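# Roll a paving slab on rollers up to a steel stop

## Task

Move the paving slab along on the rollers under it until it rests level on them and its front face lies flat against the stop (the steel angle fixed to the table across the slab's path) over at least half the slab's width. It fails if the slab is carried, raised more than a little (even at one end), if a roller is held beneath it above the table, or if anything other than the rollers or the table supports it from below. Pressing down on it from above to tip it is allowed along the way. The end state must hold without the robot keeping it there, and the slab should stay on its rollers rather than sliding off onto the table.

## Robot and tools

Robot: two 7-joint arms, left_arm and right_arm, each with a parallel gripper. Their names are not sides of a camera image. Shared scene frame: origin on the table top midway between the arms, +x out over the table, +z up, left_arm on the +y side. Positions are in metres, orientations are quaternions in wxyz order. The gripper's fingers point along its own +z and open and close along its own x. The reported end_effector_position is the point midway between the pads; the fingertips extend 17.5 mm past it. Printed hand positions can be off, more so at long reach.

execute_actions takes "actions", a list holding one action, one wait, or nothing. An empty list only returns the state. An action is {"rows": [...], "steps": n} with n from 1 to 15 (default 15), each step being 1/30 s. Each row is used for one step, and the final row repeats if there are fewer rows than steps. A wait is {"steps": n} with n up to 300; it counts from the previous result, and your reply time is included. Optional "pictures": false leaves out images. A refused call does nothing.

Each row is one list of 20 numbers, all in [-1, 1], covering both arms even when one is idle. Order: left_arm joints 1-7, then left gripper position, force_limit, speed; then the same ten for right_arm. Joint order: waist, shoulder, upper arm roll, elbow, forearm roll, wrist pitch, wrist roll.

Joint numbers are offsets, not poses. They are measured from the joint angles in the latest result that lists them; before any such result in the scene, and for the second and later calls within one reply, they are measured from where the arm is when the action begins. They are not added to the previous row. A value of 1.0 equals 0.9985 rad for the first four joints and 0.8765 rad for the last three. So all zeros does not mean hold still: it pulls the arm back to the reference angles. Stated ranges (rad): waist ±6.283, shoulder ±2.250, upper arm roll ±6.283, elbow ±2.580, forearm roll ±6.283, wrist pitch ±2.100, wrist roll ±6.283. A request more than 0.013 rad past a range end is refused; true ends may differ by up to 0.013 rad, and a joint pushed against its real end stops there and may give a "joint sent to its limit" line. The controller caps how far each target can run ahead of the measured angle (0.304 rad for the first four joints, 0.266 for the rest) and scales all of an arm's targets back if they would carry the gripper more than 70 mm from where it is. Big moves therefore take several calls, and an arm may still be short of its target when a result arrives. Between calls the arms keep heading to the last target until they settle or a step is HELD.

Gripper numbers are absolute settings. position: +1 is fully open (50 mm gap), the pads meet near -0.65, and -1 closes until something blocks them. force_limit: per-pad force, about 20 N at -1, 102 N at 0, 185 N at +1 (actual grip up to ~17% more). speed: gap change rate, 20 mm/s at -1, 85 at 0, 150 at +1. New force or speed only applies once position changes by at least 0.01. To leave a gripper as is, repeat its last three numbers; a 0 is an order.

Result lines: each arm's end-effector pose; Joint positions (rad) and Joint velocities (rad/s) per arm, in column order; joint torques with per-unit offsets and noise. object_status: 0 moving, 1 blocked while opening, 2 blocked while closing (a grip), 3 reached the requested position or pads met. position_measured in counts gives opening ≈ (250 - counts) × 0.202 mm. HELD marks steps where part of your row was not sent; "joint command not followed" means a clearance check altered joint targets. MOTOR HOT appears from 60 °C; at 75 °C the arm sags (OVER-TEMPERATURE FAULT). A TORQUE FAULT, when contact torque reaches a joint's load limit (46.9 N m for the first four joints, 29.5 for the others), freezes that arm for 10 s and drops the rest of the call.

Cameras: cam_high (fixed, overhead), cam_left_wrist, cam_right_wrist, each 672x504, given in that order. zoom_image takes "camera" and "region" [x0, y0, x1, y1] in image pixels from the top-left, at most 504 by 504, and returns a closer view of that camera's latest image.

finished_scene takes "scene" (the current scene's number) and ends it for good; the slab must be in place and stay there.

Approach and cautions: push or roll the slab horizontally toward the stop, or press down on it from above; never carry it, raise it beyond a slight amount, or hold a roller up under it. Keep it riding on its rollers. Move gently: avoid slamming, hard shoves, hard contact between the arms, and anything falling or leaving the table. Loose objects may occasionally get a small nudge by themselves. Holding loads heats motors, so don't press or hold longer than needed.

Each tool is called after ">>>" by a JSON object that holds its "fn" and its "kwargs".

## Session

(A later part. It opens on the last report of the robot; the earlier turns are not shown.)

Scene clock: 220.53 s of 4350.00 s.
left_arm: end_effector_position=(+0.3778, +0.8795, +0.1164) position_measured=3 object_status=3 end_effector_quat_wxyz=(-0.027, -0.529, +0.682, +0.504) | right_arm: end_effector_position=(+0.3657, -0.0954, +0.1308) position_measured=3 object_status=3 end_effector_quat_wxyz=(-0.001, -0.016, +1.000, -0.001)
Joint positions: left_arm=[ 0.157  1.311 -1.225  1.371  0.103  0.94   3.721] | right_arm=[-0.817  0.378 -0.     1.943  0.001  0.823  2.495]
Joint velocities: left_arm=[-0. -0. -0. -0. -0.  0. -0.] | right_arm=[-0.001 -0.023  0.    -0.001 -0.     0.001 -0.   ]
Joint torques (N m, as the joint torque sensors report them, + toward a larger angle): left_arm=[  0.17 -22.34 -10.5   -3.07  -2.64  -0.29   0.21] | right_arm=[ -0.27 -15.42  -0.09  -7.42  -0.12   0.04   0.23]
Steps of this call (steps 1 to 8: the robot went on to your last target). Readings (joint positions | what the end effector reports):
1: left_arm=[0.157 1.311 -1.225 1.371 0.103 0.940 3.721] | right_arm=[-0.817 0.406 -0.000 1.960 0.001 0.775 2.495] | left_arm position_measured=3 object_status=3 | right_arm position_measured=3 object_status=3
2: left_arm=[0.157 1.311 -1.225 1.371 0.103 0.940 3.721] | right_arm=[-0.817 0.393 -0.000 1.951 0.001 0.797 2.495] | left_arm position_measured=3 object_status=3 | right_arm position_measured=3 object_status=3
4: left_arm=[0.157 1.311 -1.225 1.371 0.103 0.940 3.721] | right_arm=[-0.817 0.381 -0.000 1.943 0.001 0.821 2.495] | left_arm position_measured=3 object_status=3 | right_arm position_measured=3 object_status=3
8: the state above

>>> {"fn": "execute_actions", "kwargs": {"actions": [{"rows":[[0,0,0,0,0,0,0,1,0,0,0.6875,-0.116,0,0.008,0,0.12,0.783,1,0.2,1]],"steps":15}], "pictures": false}}

>>> {"fn": "execute_actions", "kwargs": {"actions": [{"steps":14}]}}

Scene clock: 222.20 s of 4350.00 s.
left_arm: end_effector_position=(+0.3778, +0.8795, +0.1164) position_measured=3 object_status=3 end_effector_quat_wxyz=(-0.027, -0.529, +0.682, +0.504) | right_arm: end_effector_position=(+0.4083, -0.2389, +0.1638) position_measured=3 object_status=3 end_effector_quat_wxyz=(+0.000, +0.013, +1.000, +0.000)
Joint positions: left_arm=[ 0.157  1.311 -1.225  1.371  0.103  0.94   3.721] | right_arm=[-0.421  0.286 -0.001  1.948  0.     0.907  2.832]
Joint velocities: left_arm=[0.    0.    0.001 0.    0.    0.    0.001] | right_arm=[ 1.045 -0.1    0.004  0.007  0.001  0.096  0.915]
Joint torques (N m, as the joint torque sensors report them, + toward a larger angle): left_arm=[  0.11 -21.83 -10.62  -2.86  -2.47  -0.34   0.22] | right_arm=[ -0.06 -14.36   0.48  -7.07  -0.02  -0.36   0.26]
Steps of this call (steps 1 to 30: the robot went on to your last target; steps 31 to 35: nothing new was sent; steps 36 to 50: all 15 steps of this action). Readings (joint positions | what the end effector reports):
36: left_arm=[0.157 1.311 -1.225 1.371 0.103 0.940 3.721] | right_arm=[-0.816 0.374 -0.001 1.943 0.000 0.824 2.495] | left_arm position_measured=3 object_status=3 | right_arm position_measured=3 object_status=3
37: left_arm=[0.157 1.311 -1.225 1.371 0.103 0.940 3.721] | right_arm=[-0.809 0.372 -0.002 1.943 -0.000 0.825 2.499] | left_arm position_measured=3 object_status=3 | right_arm position_measured=3 object_status=3
39: left_arm=[0.157 1.311 -1.225 1.371 0.103 0.940 3.721] | right_arm=[-0.778 0.361 -0.003 1.944 -0.001 0.834 2.523] | left_arm position_measured=3 object_status=3 | right_arm position_measured=3 object_status=3
43: left_arm=[0.157 1.311 -1.225 1.371 0.103 0.940 3.721] | right_arm=[-0.660 0.324 -0.002 1.946 0.000 0.869 2.623] | left_arm position_measured=3 object_status=3 | right_arm position_measured=3 object_status=3
50: the state above

Scene clock: 222.67 s of 4350.00 s.
left_arm: end_effector_position=(+0.3778, +0.8795, +0.1164) position_measured=3 object_status=3 end_effector_quat_wxyz=(-0.027, -0.529, +0.682, +0.504) | right_arm: end_effector_position=(+0.4118, -0.3431, +0.1720) position_measured=3 object_status=3 end_effector_quat_wxyz=(-0.000, -0.019, +1.000, -0.000)
Joint positions: left_arm=[ 0.157  1.311 -1.225  1.371  0.103  0.94   3.721] | right_arm=[-0.136  0.262 -0.     1.951  0.001  0.929  3.181]
Joint velocities: left_arm=[ 0.    -0.    -0.     0.     0.     0.    -0.001] | right_arm=[ 0.049 -0.004 -0.011 -0.001 -0.003 -0.     0.001]
Joint torques (N m, as the joint torque sensors report them, + toward a larger angle): left_arm=[ -0.08 -21.76 -10.25  -3.23  -2.41  -0.44   0.  ] | right_arm=[ -0.14 -13.83  -0.04  -8.19   0.26  -0.29   0.14]
Steps of this call (steps 1 to 14: the robot went on to your last target). Readings (joint positions | what the end effector reports):
1: left_arm=[0.157 1.311 -1.225 1.371 0.103 0.940 3.721] | right_arm=[-0.386 0.283 -0.001 1.949 0.000 0.910 2.863] | left_arm position_measured=3 object_status=3 | right_arm position_measured=3 object_status=3
2: left_arm=[0.157 1.311 -1.225 1.371 0.103 0.940 3.721] | right_arm=[-0.351 0.280 -0.001 1.949 0.000 0.912 2.895] | left_arm position_measured=3 object_status=3 | right_arm position_measured=3 object_status=3
4: left_arm=[0.157 1.311 -1.225 1.371 0.103 0.940 3.721] | right_arm=[-0.283 0.274 -0.000 1.949 0.001 0.917 2.970] | left_arm position_measured=3 object_status=3 | right_arm position_measured=3 object_status=3
8: left_arm=[0.157 1.311 -1.225 1.371 0.103 0.940 3.721] | right_arm=[-0.175 0.265 0.001 1.950 0.001 0.926 3.124] | left_arm position_measured=3 object_status=3 | right_arm position_measured=3 object_status=3
14: the state above
camera_calibration (this result's frames):
cam_left_wrist: T_world_to_cam=[[-0.436799, -0.746093, -0.502546, 0.881652], [-0.666493, -0.106779, 0.737825, 0.285879], [-0.604147, 0.657225, -0.450625, -0.13056], [0, 0, 0, 1]] pos_world=[0.496764, 0.774127, 0.173308]
cam_right_wrist: T_world_to_cam=[[-0.998784, -0.0468152, 0.0154834, 0.3867], [-0.0472687, 0.998421, -0.0303497, 0.409723], [-0.0140381, -0.0310447, -0.999419, 0.328081], [0, 0, 0, 1]] pos_world=[0.410203, -0.380787, 0.334338]

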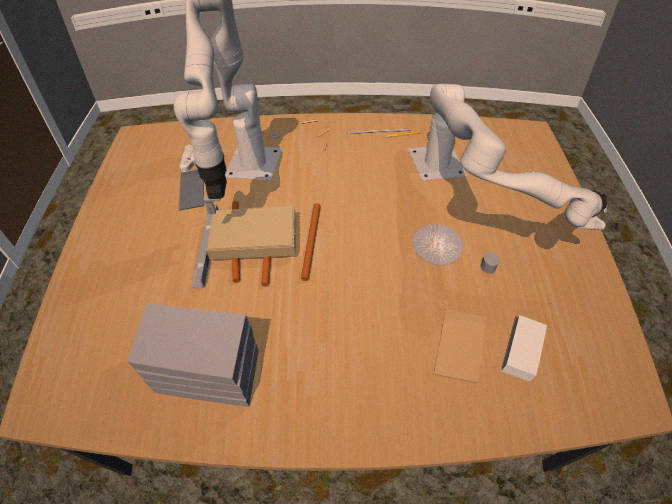

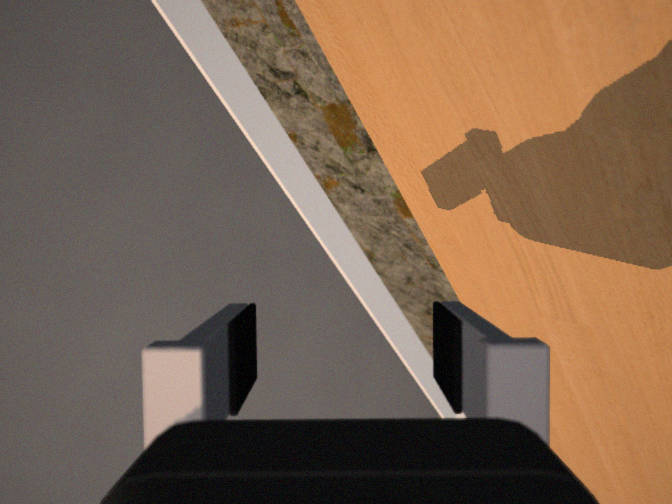

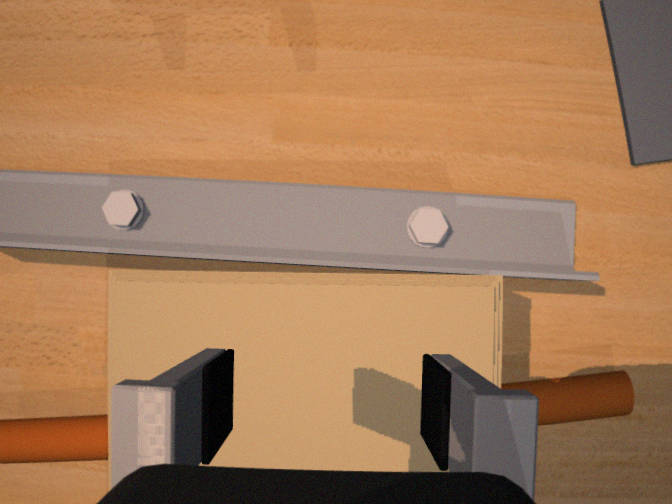

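>>> {"fn": "zoom_image", "kwargs": {"camera": "cam_right_wrist", "region": [60, 200, 560, 340]}}

>>> {"fn": "execute_actions", "kwargs": {"actions": []}}

Region (60, 200, 560, 340) of cam_right_wrist's 672x504 image, scaled by 1.008; it fills the top 141 rows of this view, and the rest is white.

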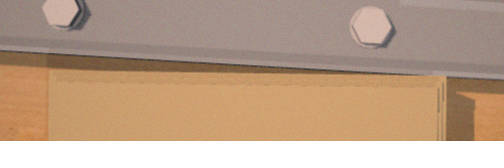

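Scene clock: 225.13 s of 4350.00 s.
left_arm: end_effector_position=(+0.3778, +0.8795, +0.1164) position_measured=3 object_status=3 end_effector_quat_wxyz=(-0.027, -0.529, +0.682, +0.504) | right_arm: end_effector_position=(+0.4115, -0.3450, +0.1721) position_measured=3 object_status=3 end_effector_quat_wxyz=(+0.000, -0.016, +1.000, -0.000)
Joint positions: left_arm=[ 0.157  1.311 -1.225  1.371  0.103  0.94   3.721] | right_arm=[-0.131  0.262 -0.     1.951  0.001  0.929  3.181]
Joint velocities: left_arm=[-0.     0.    -0.001  0.001 -0.     0.001  0.   ] | right_arm=[-0.    -0.    -0.001 -0.    -0.    -0.    -0.   ]
Joint torques (N m, as the joint torque sensors report them, + toward a larger angle): left_arm=[  0.18 -21.97 -10.45  -3.37  -2.29  -0.25   0.21] | right_arm=[ -0.13 -14.11   0.34  -8.15  -0.08  -0.05   0.08]
Steps of this call (steps 1 to 30: the robot went on to your last target; steps 31 to 74: nothing new was sent). Readings (joint positions | what the end effector reports):
1: left_arm=[0.157 1.311 -1.225 1.371 0.103 0.940 3.721] | right_arm=[-0.135 0.262 -0.000 1.951 0.001 0.929 3.181] | left_arm position_measured=3 object_status=3 | right_arm position_measured=3 object_status=3
2: left_arm=[0.157 1.311 -1.225 1.371 0.103 0.940 3.721] | right_arm=[-0.134 0.262 -0.000 1.951 0.001 0.929 3.181] | left_arm position_measured=3 object_status=3 | right_arm position_measured=3 object_status=3
4: left_arm=[0.157 1.311 -1.225 1.371 0.103 0.940 3.721] | right_arm=[-0.132 0.262 -0.000 1.951 0.001 0.929 3.181] | left_arm position_measured=3 object_status=3 | right_arm position_measured=3 object_status=3
8: left_arm=[0.157 1.311 -1.225 1.371 0.103 0.940 3.721] | right_arm=[-0.131 0.262 -0.000 1.951 0.001 0.929 3.181] | left_arm position_measured=3 object_status=3 | right_arm position_measured=3 object_status=3
74: the state above
All arms were judged still, so your last target was given up. Only a new action makes them travel on or press farther. Fingers that are still opening or closing keep moving.
camera_calibration (this result's frames):
cam_left_wrist: T_world_to_cam=[[-0.436799, -0.746093, -0.502546, 0.881652], [-0.666493, -0.106779, 0.737825, 0.285879], [-0.604147, 0.657224, -0.450625, -0.13056], [0, 0, 0, 1]] pos_world=[0.496764, 0.774127, 0.173308]
cam_right_wrist: T_world_to_cam=[[-0.99903, -0.041399, 0.0150062, 0.388442], [-0.0418382, 0.998667, -0.0302392, 0.409477], [-0.0137344, -0.0308377, -0.99943, 0.328125], [0, 0, 0, 1]] pos_world=[0.409704, -0.382731, 0.334491]

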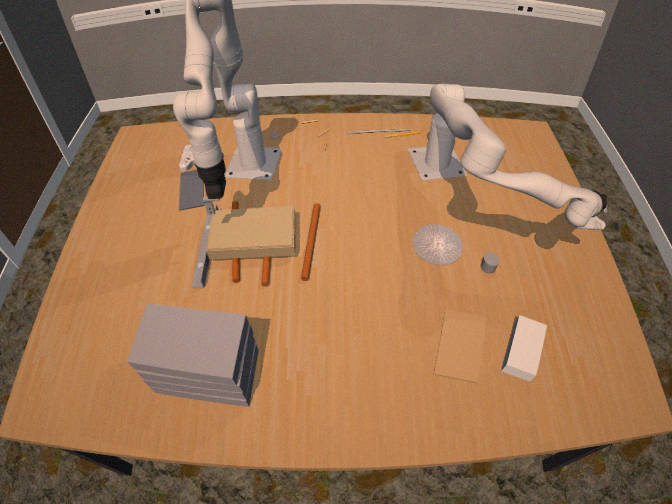

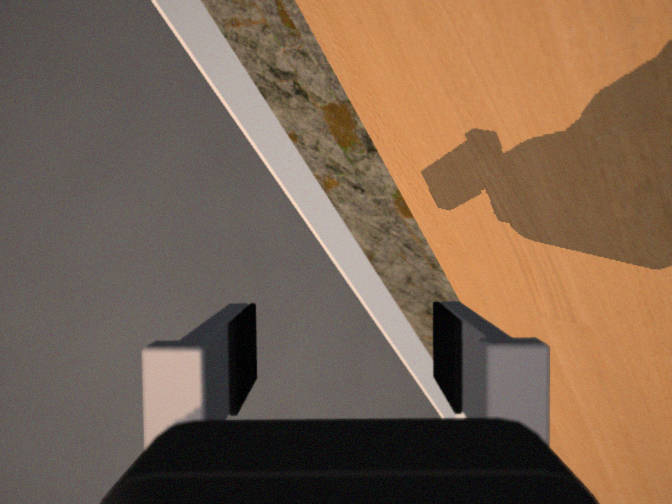

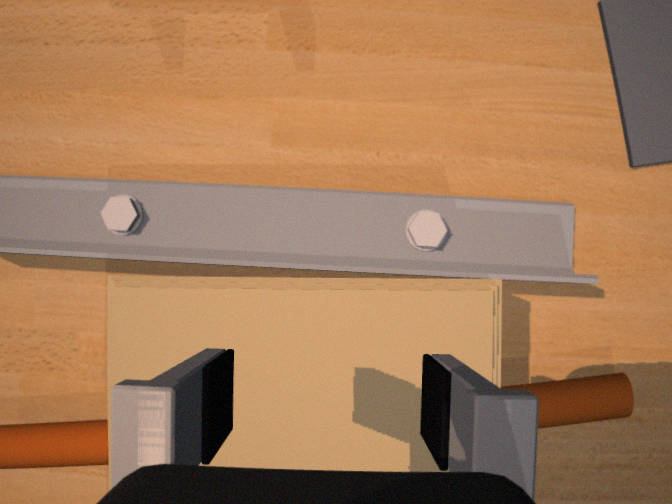

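>>> {"fn": "execute_actions", "kwargs": {"actions": [{"rows":[[0,0,0,0,0,0,0,1,0,0,-0.572,0.2645,0,-0.274,0,0.01,-0.709,1,0.2,1]],"steps":15}], "pictures": false}}

>>> {"fn": "execute_actions", "kwargs": {"actions": [{"steps":14}], "pictures": false}}

Scene clock: 232.33 s of 4350.00 s.
left_arm: end_effector_position=(+0.3778, +0.8795, +0.1164) position_measured=3 object_status=3 end_effector_quat_wxyz=(-0.027, -0.529, +0.682, +0.504) | right_arm: end_effector_position=(+0.4747, -0.1931, +0.1454) position_measured=3 object_status=3 end_effector_quat_wxyz=(+0.001, -0.041, +0.999, -0.000)
Joint positions: left_arm=[ 0.157  1.311 -1.225  1.371  0.103  0.94   3.721] | right_arm=[-0.482  0.457  0.001  1.748  0.001  0.935  2.879]
Joint velocities: left_arm=[-0.    -0.     0.     0.    -0.     0.001  0.   ] | right_arm=[-0.893  0.281 -0.004 -0.294 -0.002  0.011 -0.885]
Joint torques (N m, as the joint torque sensors report them, + toward a larger angle): left_arm=[  0.11 -22.11 -10.16  -2.74  -2.35  -0.23   0.16] | right_arm=[ -0.62 -17.69   0.27  -7.72  -0.06   0.06  -0.17]
Steps of this call (steps 1 to 90: nothing new was sent; then 3.70 s passed at rest; steps 91 to 105: all 15 steps of this action). Readings (joint positions | what the end effector reports):
91: left_arm=[0.157 1.311 -1.225 1.371 0.103 0.940 3.721] | right_arm=[-0.132 0.263 -0.000 1.950 0.001 0.929 3.180] | left_arm position_measured=3 object_status=3 | right_arm position_measured=3 object_status=3
92: left_arm=[0.157 1.311 -1.225 1.371 0.103 0.940 3.721] | right_arm=[-0.139 0.269 0.001 1.945 0.001 0.930 3.176] | left_arm position_measured=3 object_status=3 | right_arm position_measured=3 object_status=3
94: left_arm=[0.157 1.311 -1.225 1.371 0.103 0.940 3.721] | right_arm=[-0.170 0.296 0.002 1.922 0.002 0.931 3.153] | left_arm position_measured=3 object_status=3 | right_arm position_measured=3 object_status=3
98: left_arm=[0.157 1.311 -1.225 1.371 0.103 0.940 3.721] | right_arm=[-0.277 0.373 0.001 1.840 0.001 0.932 3.062] | left_arm position_measured=3 object_status=3 | right_arm position_measured=3 object_status=3
105: the state above

Scene clock: 232.80 s of 4350.00 s.
left_arm: end_effector_position=(+0.3778, +0.8795, +0.1164) position_measured=3 object_status=3 end_effector_quat_wxyz=(-0.027, -0.529, +0.682, +0.504) | right_arm: end_effector_position=(+0.4568, -0.0911, +0.1325) position_measured=3 object_status=3 end_effector_quat_wxyz=(+0.001, +0.010, +1.000, +0.001)
Joint positions: left_arm=[ 0.157  1.311 -1.225  1.371  0.103  0.94   3.721] | right_arm=[-0.699  0.525 -0.001  1.677  0.001  0.937  2.559]
Joint velocities: left_arm=[ 0.     0.     0.    -0.    -0.     0.001  0.   ] | right_arm=[-0.027  0.01   0.007  0.     0.001  0.     0.   ]
Joint torques (N m, as the joint torque sensors report them, + toward a larger angle): left_arm=[  0.12 -21.97 -10.64  -3.02  -2.5   -0.45   0.12] | right_arm=[  0.05 -19.99  -0.38  -7.98  -0.22  -0.07  -0.06]
Steps of this call (steps 1 to 14: the robot went on to your last target). Readings (joint positions | what the end effector reports):
1: left_arm=[0.157 1.311 -1.225 1.371 0.103 0.940 3.721] | right_arm=[-0.512 0.466 0.001 1.738 0.001 0.935 2.848] | left_arm position_measured=3 object_status=3 | right_arm position_measured=3 object_status=3
2: left_arm=[0.157 1.311 -1.225 1.371 0.103 0.940 3.721] | right_arm=[-0.542 0.475 0.001 1.728 0.001 0.935 2.812] | left_arm position_measured=3 object_status=3 | right_arm position_measured=3 object_status=3
4: left_arm=[0.157 1.311 -1.225 1.371 0.103 0.940 3.721] | right_arm=[-0.595 0.492 -0.001 1.711 0.000 0.936 2.732] | left_arm position_measured=3 object_status=3 | right_arm position_measured=3 object_status=3
8: left_arm=[0.157 1.311 -1.225 1.371 0.103 0.940 3.721] | right_arm=[-0.679 0.519 -0.003 1.683 -0.001 0.937 2.589] | left_arm position_measured=3 object_status=3 | right_arm position_measured=3 object_status=3
14: the state above

>>> {"fn": "execute_actions", "kwargs": {"actions": [{"rows":[[0,0,0,0,0,0,0,1,0,0,-0.003,0.012,0.001,0.012,0,-0.025,0,1,0.2,1],[0,0,0,0,0,0,0,1,0,0,-0.003,0.026,0.001,0.022,0,-0.05,0,1,0.2,1],[0,0,0,0,0,0,0,1,0,0,-0.003,0.04,0.001,0.031,0,-0.075,0,1,0.2,1],[0,0,0,0,0,0,0,1,0,0,-0.003,0.054,0.001,0.04,0,-0.1,0,1,0.2,1],[0,0,0,0,0,0,0,1,0,0,-0.003,0.068,0.001,0.048,0,-0.126,0,1,0.2,1],[0,0,0,0,0,0,0,1,0,0,-0.003,0.082,0.001,0.056,0,-0.152,0,1,0.2,1],[0,0,0,0,0,0,0,1,0,0,-0.003,0.096,0.001,0.064,0,-0.178,0,1,0.2,1],[0,0,0,0,0,0,0,1,0,0,-0.003,0.109,0.001,0.072,0,-0.203,0,1,0.2,1],[0,0,0,0,0,0,0,1,0,0,-0.003,0.1216,0.001,0.08,0,-0.227,0,1,0.2,1]],"steps":15}]}}

Scene clock: 235.63 s of 4350.00 s.
left_arm: end_effector_position=(+0.3778, +0.8795, +0.1164) position_measured=3 object_status=3 end_effector_quat_wxyz=(-0.027, -0.529, +0.682, +0.504) | right_arm: end_effector_position=(+0.4564, -0.0903, +0.0584) position_measured=3 object_status=3 end_effector_quat_wxyz=(+0.001, +0.009, +1.000, +0.000)
Joint positions: left_arm=[ 0.157  1.311 -1.225  1.371  0.103  0.94   3.721] | right_arm=[-0.702  0.644  0.     1.757  0.001  0.739  2.559]
Joint velocities: left_arm=[ 0.    -0.     0.     0.001  0.    -0.    -0.   ] | right_arm=[-0.     0.02   0.    -0.003  0.    -0.009  0.   ]
Joint torques (N m, as the joint torque sensors report them, + toward a larger angle): left_arm=[  0.24 -22.03 -10.14  -3.    -2.38  -0.27   0.12] | right_arm=[ -0.36 -19.61  -0.01  -6.63  -0.02  -0.08   0.06]
Steps of this call (steps 1 to 30: the robot went on to your last target; steps 31 to 70: nothing new was sent; steps 71 to 85: all 15 steps of this action). Readings (joint positions | what the end effector reports):
71: left_arm=[0.157 1.311 -1.225 1.371 0.103 0.940 3.721] | right_arm=[-0.702 0.527 -0.000 1.678 0.000 0.936 2.559] | left_arm position_measured=3 object_status=3 | right_arm position_measured=3 object_status=3
72: left_arm=[0.157 1.311 -1.225 1.371 0.103 0.940 3.721] | right_arm=[-0.702 0.532 -0.000 1.682 0.000 0.927 2.559] | left_arm position_measured=3 object_status=3 | right_arm position_measured=3 object_status=3
74: left_arm=[0.157 1.311 -1.225 1.371 0.103 0.940 3.721] | right_arm=[-0.702 0.552 0.000 1.697 0.001 0.896 2.559] | left_arm position_measured=3 object_status=3 | right_arm position_measured=3 object_status=3
78: left_arm=[0.157 1.311 -1.225 1.371 0.103 0.940 3.721] | right_arm=[-0.702 0.602 0.000 1.729 0.001 0.815 2.559] | left_arm position_measured=3 object_status=3 | right_arm position_measured=3 object_status=3
85: the state above
camera_calibration (this result's frames):
cam_left_wrist: T_world_to_cam=[[-0.436805, -0.746086, -0.502551, 0.881653], [-0.666497, -0.106776, 0.737822, 0.28588], [-0.604139, 0.657232, -0.450624, -0.130568], [0, 0, 0, 1]] pos_world=[0.496767, 0.774128, 0.17331]
cam_right_wrist: T_world_to_cam=[[-0.999863, 0.00971908, 0.0133775, 0.450632], [0.00932319, 0.999526, -0.0293446, 0.13017], [-0.0136563, -0.0292158, -0.99948, 0.223063], [0, 0, 0, 1]] pos_world=[0.452403, -0.127971, 0.220738]

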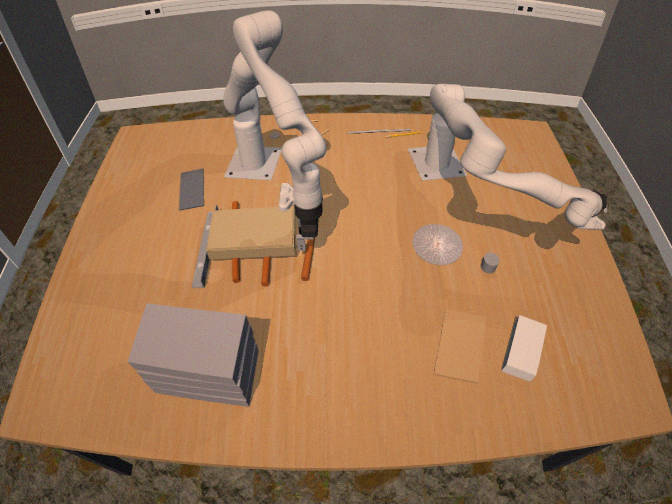

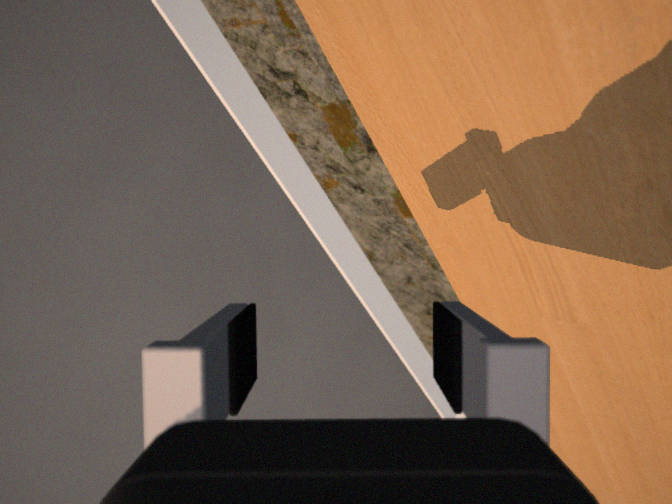

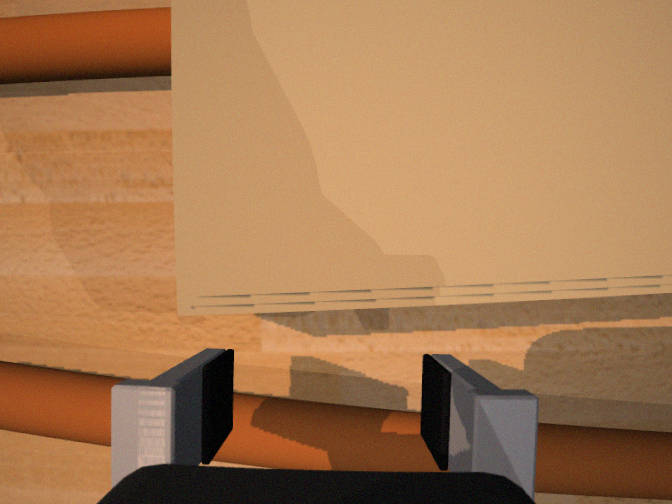

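>>> {"fn": "execute_actions", "kwargs": {"actions": [{"rows":[[0,0,0,0,0,0,0,1,0,0,-0.004,-0.004,0,0.014,0,-0.009,-0.004,1,0.2,1],[0,0,0,0,0,0,0,1,0,0,-0.007,-0.009,0,0.028,0,-0.018,-0.008,1,0.2,1],[0,0,0,0,0,0,0,1,0,0,-0.0105,-0.014,0,0.041,0,-0.027,-0.011,1,0.2,1],[0,0,0,0,0,0,0,1,0,0,-0.0105,-0.014,0,0.041,0,-0.027,-0.011,1,0.2,1],[0,0,0,0,0,0,0,1,0,0,-0.0105,-0.014,0,0.041,0,-0.027,-0.011,1,0.2,1],[0,0,0,0,0,0,0,1,0,0,-0.007,-0.015,0,0.044,0,-0.029,-0.007,1,0.2,1],[0,0,0,0,0,0,0,1,0,0,-0.003,-0.016,0,0.047,0,-0.031,-0.003,1,0.2,1],[0,0,0,0,0,0,0,1,0,0,0,-0.017,0,0.05,0,-0.033,0.001,1,0.2,1],[0,0,0,0,0,0,0,1,0,0,0.004,-0.018,0,0.053,0,-0.035,0.005,1,0.2,1],[0,0,0,0,0,0,0,1,0,0,0.007,-0.019,0,0.056,0,-0.037,0.009,1,0.2,1],[0,0,0,0,0,0,0,1,0,0,0.01,-0.02,0,0.059,0,-0.038,0.012,1,0.2,1],[0,0,0,0,0,0,0,1,0,0,0.013,-0.021,0,0.062,0,-0.04,0.015,1,0.2,1],[0,0,0,0,0,0,0,1,0,0,0.016,-0.022,0,0.064,0,-0.042,0.019,1,0.2,1],[0,0,0,0,0,0,0,1,0,0,0.018,-0.023,0,0.066,0,-0.043,0.021,1,0.2,1],[0,0,0,0,0,0,0,1,0,0,0.02,-0.024,0,0.068,0,-0.044,0.023,1,0.2,1]],"steps":15}]}}

>>> {"fn": "execute_actions", "kwargs": {"actions": [{"steps":8}]}}

Scene clock: 242.93 s of 4350.00 s.
left_arm: end_effector_position=(+0.3778, +0.8795, +0.1164) position_measured=3 object_status=3 end_effector_quat_wxyz=(-0.027, -0.529, +0.682, +0.504) | right_arm: end_effector_position=(+0.4440, -0.1017, +0.0556) position_measured=3 object_status=3 end_effector_quat_wxyz=(+0.000, +0.006, +1.000, +0.003)
Joint positions: left_arm=[ 0.157  1.311 -1.225  1.371  0.103  0.94   3.721] | right_arm=[-0.688  0.621 -0.005  1.819 -0.002  0.698  2.577]
Joint velocities: left_arm=[-0.    -0.     0.     0.     0.001  0.     0.   ] | right_arm=[ 0.041 -0.028 -0.029  0.048 -0.012 -0.052  0.07 ]
Joint torques (N m, as the joint torque sensors report them, + toward a larger angle): left_arm=[ -0.17 -21.99 -10.23  -3.13  -2.5   -0.3    0.15] | right_arm=[  4.37 -19.33   4.91  -3.7    1.45   2.04  -0.56]
Steps of this call (steps 1 to 15: the robot went on to your last target; steps 16 to 90: nothing new was sent; then 3.80 s passed at rest; steps 91 to 105: all 15 steps of this action). Readings (joint positions | what the end effector reports):
91: left_arm=[0.157 1.311 -1.225 1.371 0.103 0.940 3.721] | right_arm=[-0.702 0.645 0.001 1.758 0.001 0.738 2.559] | left_arm position_measured=3 object_status=3 | right_arm position_measured=3 object_status=3
92: left_arm=[0.157 1.311 -1.225 1.371 0.103 0.940 3.721] | right_arm=[-0.704 0.642 0.001 1.763 0.001 0.735 2.558] | left_arm position_measured=3 object_status=3 | right_arm position_measured=3 object_status=3
94: left_arm=[0.157 1.311 -1.225 1.371 0.103 0.940 3.721] | right_arm=[-0.709 0.634 0.001 1.782 0.001 0.724 2.553] | left_arm position_measured=3 object_status=3 | right_arm position_measured=3 object_status=3
98: left_arm=[0.157 1.311 -1.225 1.371 0.103 0.940 3.721] | right_arm=[-0.705 0.629 -0.001 1.802 0.000 0.713 2.555] | left_arm position_measured=3 object_status=3 | right_arm position_measured=3 object_status=3
105: the state above
camera_calibration (this result's frames):
cam_left_wrist: T_world_to_cam=[[-0.436807, -0.746082, -0.502554, 0.881654], [-0.666499, -0.106775, 0.73782, 0.285881], [-0.604135, 0.657237, -0.450623, -0.130573], [0, 0, 0, 1]] pos_world=[0.496769, 0.774128, 0.17331]
cam_right_wrist: T_world_to_cam=[[-0.999885, 0.00331546, 0.014816, 0.437629], [0.00294894, 0.999691, -0.0246921, 0.144187], [-0.0148933, -0.0246455, -0.999585, 0.220831], [0, 0, 0, 1]] pos_world=[0.440442, -0.14015, 0.217816]

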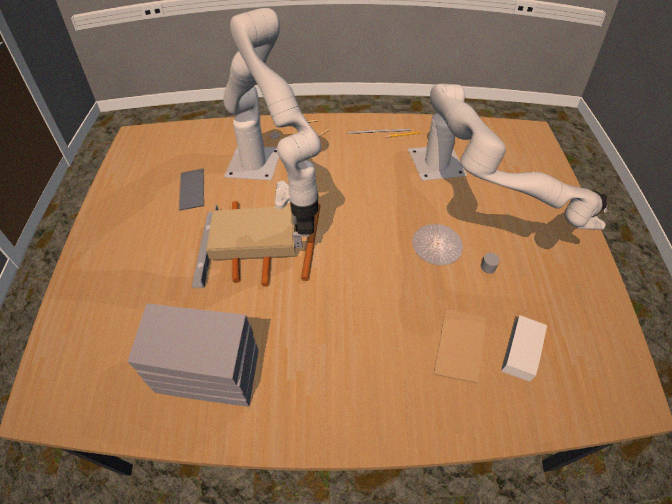

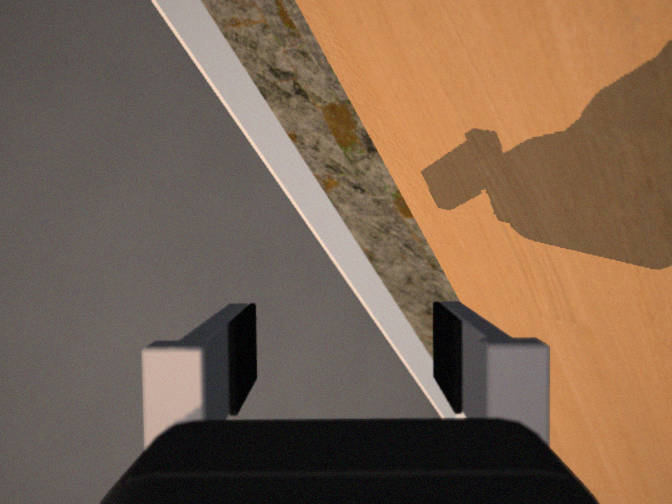

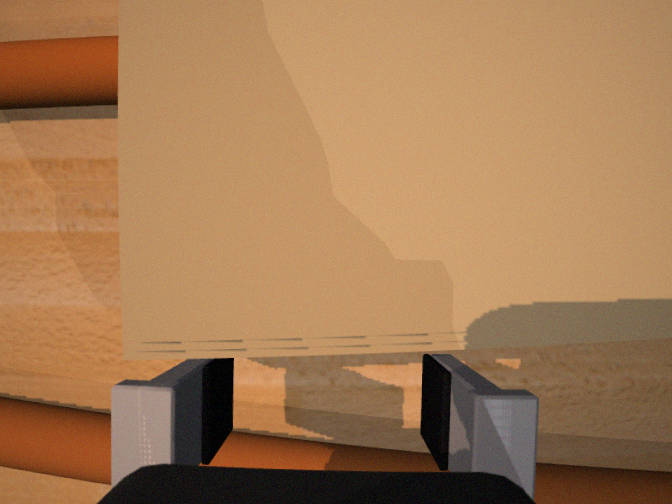

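Scene clock: 243.20 s of 4350.00 s.
left_arm: end_effector_position=(+0.3778, +0.8795, +0.1164) position_measured=3 object_status=3 end_effector_quat_wxyz=(-0.027, -0.529, +0.682, +0.504) | right_arm: end_effector_position=(+0.4439, -0.1017, +0.0557) position_measured=3 object_status=3 end_effector_quat_wxyz=(+0.001, +0.005, +1.000, +0.003)
Joint positions: left_arm=[ 0.157  1.311 -1.225  1.371  0.103  0.94   3.721] | right_arm=[-0.687  0.62  -0.006  1.821 -0.002  0.696  2.58 ]
Joint velocities: left_arm=[ 0.     0.    -0.001  0.     0.     0.002 -0.001] | right_arm=[ 0.    -0.     0.001  0.    -0.    -0.001  0.   ]
Joint torques (N m, as the joint torque sensors report them, + toward a larger angle): left_arm=[  0.32 -22.08 -10.25  -2.84  -2.44  -0.23   0.27] | right_arm=[  3.78 -19.94   4.42  -3.17   1.36   2.18  -0.36]
Steps of this call (steps 1 to 8: the robot went on to your last target). Readings (joint positions | what the end effector reports):
1: left_arm=[0.157 1.311 -1.225 1.371 0.103 0.940 3.721] | right_arm=[-0.687 0.621 -0.006 1.820 -0.003 0.697 2.579] | left_arm position_measured=3 object_status=3 | right_arm position_measured=3 object_status=3
2: left_arm=[0.157 1.311 -1.225 1.371 0.103 0.940 3.721] | right_arm=[-0.687 0.620 -0.006 1.821 -0.002 0.696 2.580] | left_arm position_measured=3 object_status=3 | right_arm position_measured=3 object_status=3
4: left_arm=[0.157 1.311 -1.225 1.371 0.103 0.940 3.721] | right_arm=[-0.687 0.620 -0.006 1.821 -0.002 0.696 2.580] | left_arm position_measured=3 object_status=3 | right_arm position_measured=3 object_status=3
8: the state above
camera_calibration (this result's frames):
cam_left_wrist: T_world_to_cam=[[-0.436807, -0.746082, -0.502554, 0.881654], [-0.666499, -0.106775, 0.73782, 0.285881], [-0.604135, 0.657237, -0.450623, -0.130573], [0, 0, 0, 1]] pos_world=[0.496769, 0.774128, 0.17331]
cam_right_wrist: T_world_to_cam=[[-0.999903, 0.000488363, 0.0139325, 0.437318], [0.000163002, 0.999727, -0.0233443, 0.145403], [-0.0139401, -0.0233398, -0.99963, 0.220597], [0, 0, 0, 1]] pos_world=[0.440327, -0.140428, 0.217817]

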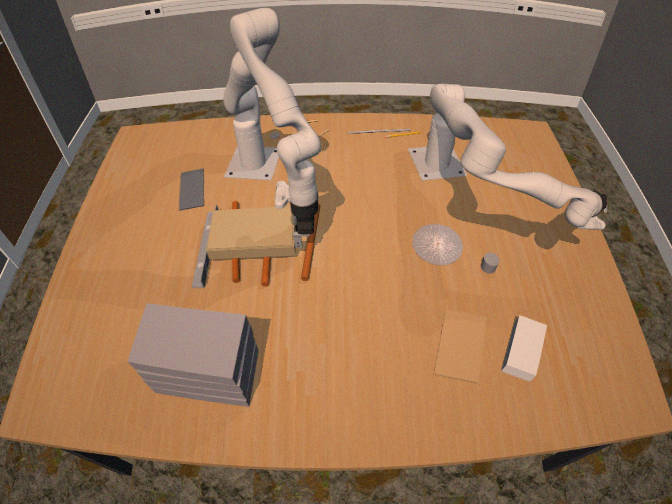

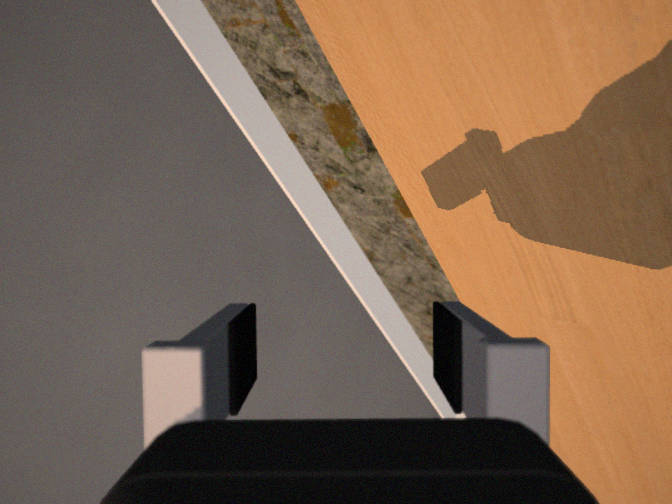

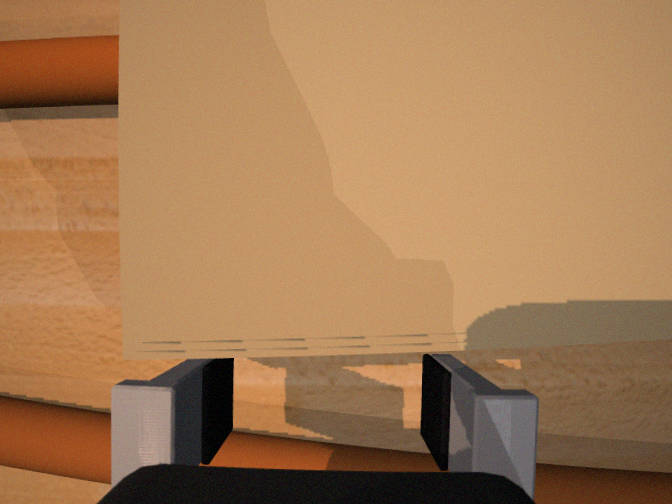

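>>> {"fn": "execute_actions", "kwargs": {"actions": []}}

Scene clock: 250.80 s of 4350.00 s.
left_arm: end_effector_position=(+0.3778, +0.8795, +0.1164) position_measured=3 object_status=3 end_effector_quat_wxyz=(-0.027, -0.529, +0.682, +0.504) | right_arm: end_effector_position=(+0.4439, -0.1017, +0.0557) position_measured=3 object_status=3 end_effector_quat_wxyz=(+0.001, +0.005, +1.000, +0.003)
Joint positions: left_arm=[ 0.157  1.311 -1.225  1.371  0.103  0.94   3.721] | right_arm=[-0.687  0.62  -0.006  1.821 -0.002  0.696  2.58 ]
Joint velocities: left_arm=[-0.    -0.     0.     0.     0.    -0.     0.001] | right_arm=[-0.  0. -0.  0. -0.  0.  0.]
Joint torques (N m, as the joint torque sensors report them, + toward a larger angle): left_arm=[  0.27 -21.98 -10.36  -2.93  -2.56  -0.32   0.02] | right_arm=[  4.08 -20.02   4.57  -3.18   1.24   2.17  -0.4 ]
Steps of this call (steps 1 to 15: the robot went on to your last target; steps 16 to 90: nothing new was sent; then 4.60 s passed at rest). Readings (joint positions | what the end effector reports):
1: left_arm=[0.157 1.311 -1.225 1.371 0.103 0.940 3.721] | right_arm=[-0.687 0.620 -0.006 1.821 -0.002 0.696 2.580] | left_arm position_measured=3 object_status=3 | right_arm position_measured=3 object_status=3
2: left_arm=[0.157 1.311 -1.225 1.371 0.103 0.940 3.721] | right_arm=[-0.687 0.620 -0.006 1.821 -0.002 0.696 2.580] | left_arm position_measured=3 object_status=3 | right_arm position_measured=3 object_status=3
4: left_arm=[0.157 1.311 -1.225 1.371 0.103 0.940 3.721] | right_arm=[-0.687 0.620 -0.006 1.821 -0.002 0.696 2.580] | left_arm position_measured=3 object_status=3 | right_arm position_measured=3 object_status=3
8: left_arm=[0.157 1.311 -1.225 1.371 0.103 0.940 3.721] | right_arm=[-0.687 0.620 -0.006 1.821 -0.002 0.696 2.580] | left_arm position_measured=3 object_status=3 | right_arm position_measured=3 object_status=3
90: the state above
All arms were judged still, so your last target was given up. Only a new action makes them travel on or press farther. Fingers that are still opening or closing keep moving.
camera_calibration (this result's frames):
cam_left_wrist: T_world_to_cam=[[-0.436807, -0.746083, -0.502554, 0.881654], [-0.666499, -0.106775, 0.73782, 0.285881], [-0.604135, 0.657237, -0.450623, -0.130572], [0, 0, 0, 1]] pos_world=[0.496769, 0.774128, 0.17331]
cam_right_wrist: T_world_to_cam=[[-0.999903, 0.000516979, 0.0139365, 0.437321], [0.000191994, 0.999728, -0.0233103, 0.145388], [-0.0139448, -0.0233053, -0.999631, 0.220604], [0, 0, 0, 1]] pos_world=[0.440327, -0.140434, 0.217817]

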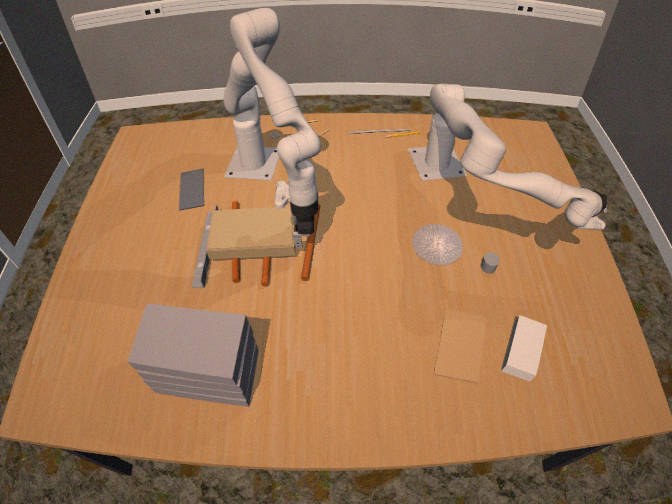

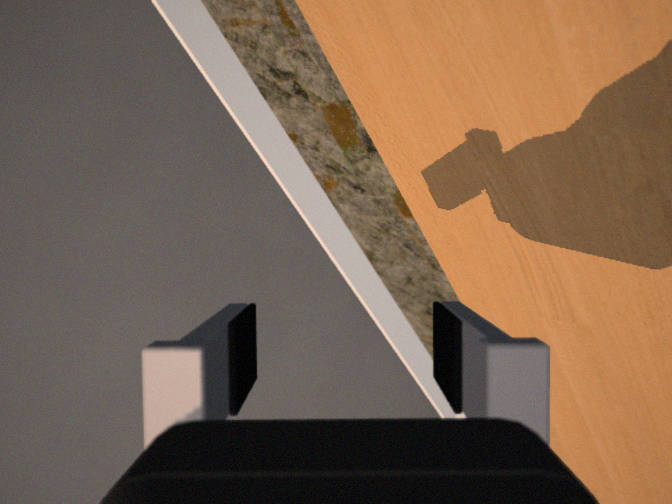

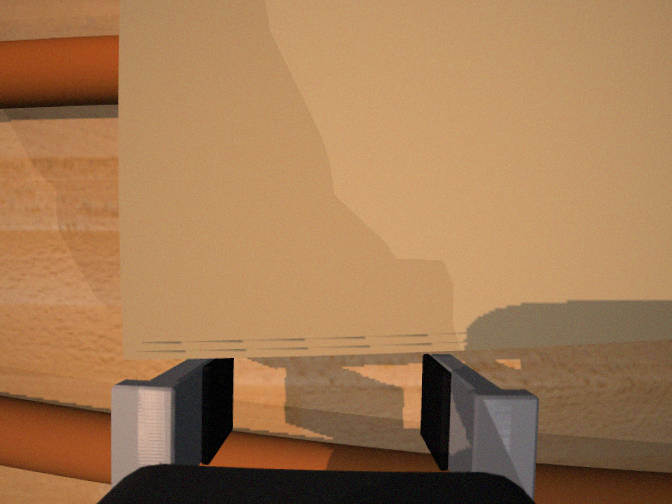

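>>> {"fn": "execute_actions", "kwargs": {"actions": [{"rows":[[0,0,0,0,0,0,0,1,0,0,0.0082,-0.0027,0.006,0.0011,0.002,0.0071,0.0032,1,0.2,1],[0,0,0,0,0,0,0,1,0,0,0.0116,-0.0015,0.006,-0.0017,0.002,0.0089,0.0071,1,0.2,1],[0,0,0,0,0,0,0,1,0,0,0.0151,-0.0002,0.006,-0.0044,0.002,0.0106,0.0111,1,0.2,1],[0,0,0,0,0,0,0,1,0,0,0.0186,0.001,0.006,-0.0072,0.002,0.0123,0.015,1,0.2,1],[0,0,0,0,0,0,0,1,0,0,0.022,0.0022,0.006,-0.01,0.002,0.0141,0.019,1,0.2,1],[0,0,0,0,0,0,0,1,0,0,0.0255,0.0035,0.006,-0.0128,0.002,0.0158,0.023,1,0.2,1],[0,0,0,0,0,0,0,1,0,0,0.029,0.0048,0.006,-0.0156,0.002,0.0176,0.0269,1,0.2,1],[0,0,0,0,0,0,0,1,0,0,0.0307,0.0054,0.006,-0.017,0.002,0.0185,0.029,1,0.2,1]],"steps":15}]}}

Scene clock: 254.63 s of 4350.00 s.
left_arm: end_effector_position=(+0.3778, +0.8795, +0.1164) position_measured=3 object_status=3 end_effector_quat_wxyz=(-0.027, -0.529, +0.682, +0.504) | right_arm: end_effector_position=(+0.4536, -0.1077, +0.0571) position_measured=3 object_status=3 end_effector_quat_wxyz=(+0.001, +0.004, +1.000, +0.004)
Joint positions: left_arm=[ 0.157  1.311 -1.225  1.371  0.103  0.94   3.721] | right_arm=[-0.663  0.626 -0.007  1.801 -0.004  0.709  2.606]
Joint velocities: left_arm=[-0.    -0.     0.    -0.    -0.     0.     0.001] | right_arm=[ 0.003 -0.    -0.002 -0.    -0.001  0.001  0.   ]
Joint torques (N m, as the joint torque sensors report them, + toward a larger angle): left_arm=[  0.27 -21.59 -10.46  -2.69  -2.47  -0.43   0.02] | right_arm=[  4.94 -20.17   5.5   -3.98   1.6    1.77  -0.22]
Steps of this call (steps 1 to 90: nothing new was sent; then 0.33 s passed at rest; steps 91 to 105: all 15 steps of this action). Readings (joint positions | what the end effector reports):
91: left_arm=[0.157 1.311 -1.225 1.371 0.103 0.940 3.721] | right_arm=[-0.686 0.620 -0.006 1.821 -0.003 0.696 2.581] | left_arm position_measured=3 object_status=3 | right_arm position_measured=3 object_status=3
92: left_arm=[0.157 1.311 -1.225 1.371 0.103 0.940 3.721] | right_arm=[-0.684 0.619 -0.007 1.819 -0.004 0.698 2.583] | left_arm position_measured=3 object_status=3 | right_arm position_measured=3 object_status=3
94: left_arm=[0.157 1.311 -1.225 1.371 0.103 0.940 3.721] | right_arm=[-0.679 0.621 -0.008 1.815 -0.005 0.701 2.589] | left_arm position_measured=3 object_status=3 | right_arm position_measured=3 object_status=3
98: left_arm=[0.157 1.311 -1.225 1.371 0.103 0.940 3.721] | right_arm=[-0.667 0.625 -0.007 1.805 -0.004 0.707 2.602] | left_arm position_measured=3 object_status=3 | right_arm position_measured=3 object_status=3
105: the state above
camera_calibration (this result's frames):
cam_left_wrist: T_world_to_cam=[[-0.43681, -0.746079, -0.502557, 0.881654], [-0.666501, -0.106773, 0.737819, 0.285882], [-0.604131, 0.657241, -0.450623, -0.130577], [0, 0, 0, 1]] pos_world=[0.496771, 0.774129, 0.173311]
cam_right_wrist: T_world_to_cam=[[-0.999906, -0.000660494, 0.013662, 0.446899], [-0.000950578, 0.999774, -0.0212373, 0.15181], [-0.0136449, -0.0212483, -0.999681, 0.22209], [0, 0, 0, 1]] pos_world=[0.450032, -0.146761, 0.219137]

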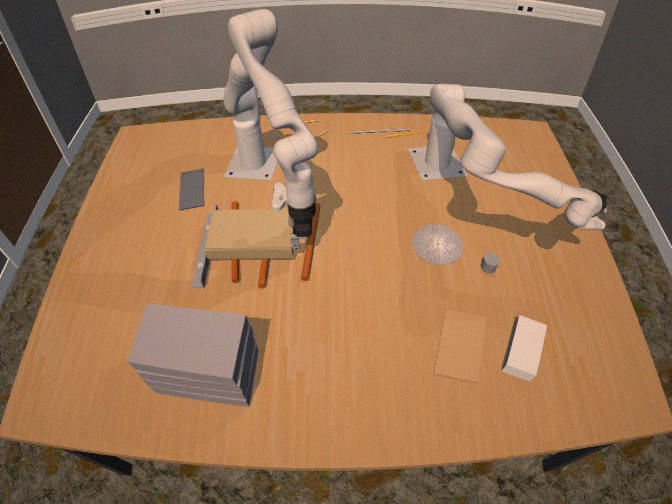

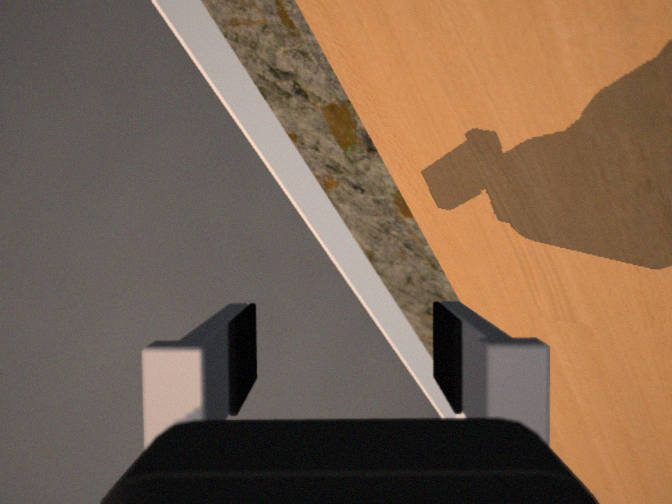

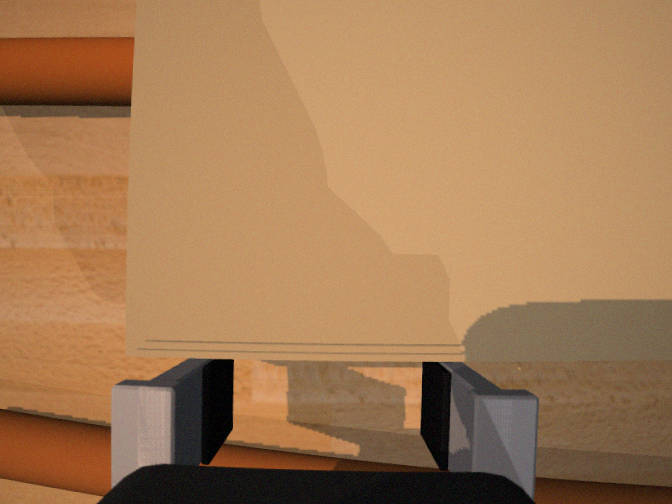

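>>> {"fn": "execute_actions", "kwargs": {"actions": [{"rows":[[0,0,0,0,0,0,0,1,0,0,-0.014,0.005,0.007,-0.010,0.004,0.009,-0.02,1,0.2,1],[0,0,0,0,0,0,0,1,0,0,-0.0279,0.0103,0.007,-0.0205,0.004,0.018,-0.0403,1,0.2,1],[0,0,0,0,0,0,0,1,0,0,-0.0279,0.0103,0.007,-0.0205,0.004,0.018,-0.0403,1,0.2,1],[0,0,0,0,0,0,0,1,0,0,-0.0279,0.0103,0.007,-0.0205,0.004,0.018,-0.0403,1,0.2,1],[0,0,0,0,0,0,0,1,0,0,-0.0279,0.0103,0.007,-0.0205,0.004,0.018,-0.0403,1,0.2,1],[0,0,0,0,0,0,0,1,0,0,-0.0279,-0.03,0.007,-0.047,0.004,0.095,-0.0403,1,0.2,1],[0,0,0,0,0,0,0,1,0,0,-0.0279,-0.07,0.007,-0.074,0.004,0.17,-0.0403,1,0.2,1],[0,0,0,0,0,0,0,1,0,0,-0.0279,-0.1121,0.007,-0.1011,0.004,0.2496,-0.0403,1,0.2,1]],"steps":15}], "pictures": false}}

Scene clock: 261.73 s of 4350.00 s.
left_arm: end_effector_position=(+0.3778, +0.8795, +0.1164) position_measured=3 object_status=3 end_effector_quat_wxyz=(-0.027, -0.529, +0.682, +0.504) | right_arm: end_effector_position=(+0.4531, -0.0981, +0.1296) position_measured=3 object_status=3 end_effector_quat_wxyz=(-0.001, +0.009, +1.000, -0.000)
Joint positions: left_arm=[ 0.157  1.311 -1.225  1.371  0.103  0.94   3.721] | right_arm=[-0.69   0.519  0.     1.7   -0.001  0.925  2.571]
Joint velocities: left_arm=[ 0.     0.     0.    -0.001  0.     0.001  0.001] | right_arm=[-0.001 -0.025  0.001 -0.023  0.     0.069  0.   ]
Joint torques (N m, as the joint torque sensors report them, + toward a larger angle): left_arm=[  0.34 -22.21 -10.2   -2.9   -2.55  -0.37   0.08] | right_arm=[ -0.28 -14.83   0.1   -5.78   0.07  -0.18   0.16]
Steps of this call (steps 1 to 15: the robot went on to your last target; steps 16 to 90: nothing new was sent; then 3.60 s passed at rest; steps 91 to 105: all 15 steps of this action). Readings (joint positions | what the end effector reports):
91: left_arm=[0.157 1.311 -1.225 1.371 0.103 0.940 3.721] | right_arm=[-0.664 0.626 -0.006 1.800 -0.004 0.709 2.606] | left_arm position_measured=3 object_status=3 | right_arm position_measured=3 object_status=3
92: left_arm=[0.157 1.311 -1.225 1.371 0.103 0.940 3.721] | right_arm=[-0.670 0.628 -0.003 1.798 -0.002 0.712 2.601] | left_arm position_measured=3 object_status=3 | right_arm position_measured=3 object_status=3
94: left_arm=[0.157 1.311 -1.225 1.371 0.103 0.940 3.721] | right_arm=[-0.686 0.635 0.000 1.786 -0.001 0.720 2.582] | left_arm position_measured=3 object_status=3 | right_arm position_measured=3 object_status=3
98: left_arm=[0.157 1.311 -1.225 1.371 0.103 0.940 3.721] | right_arm=[-0.690 0.617 -0.000 1.769 -0.001 0.753 2.571] | left_arm position_measured=3 object_status=3 | right_arm position_measured=3 object_status=3
105: the state above


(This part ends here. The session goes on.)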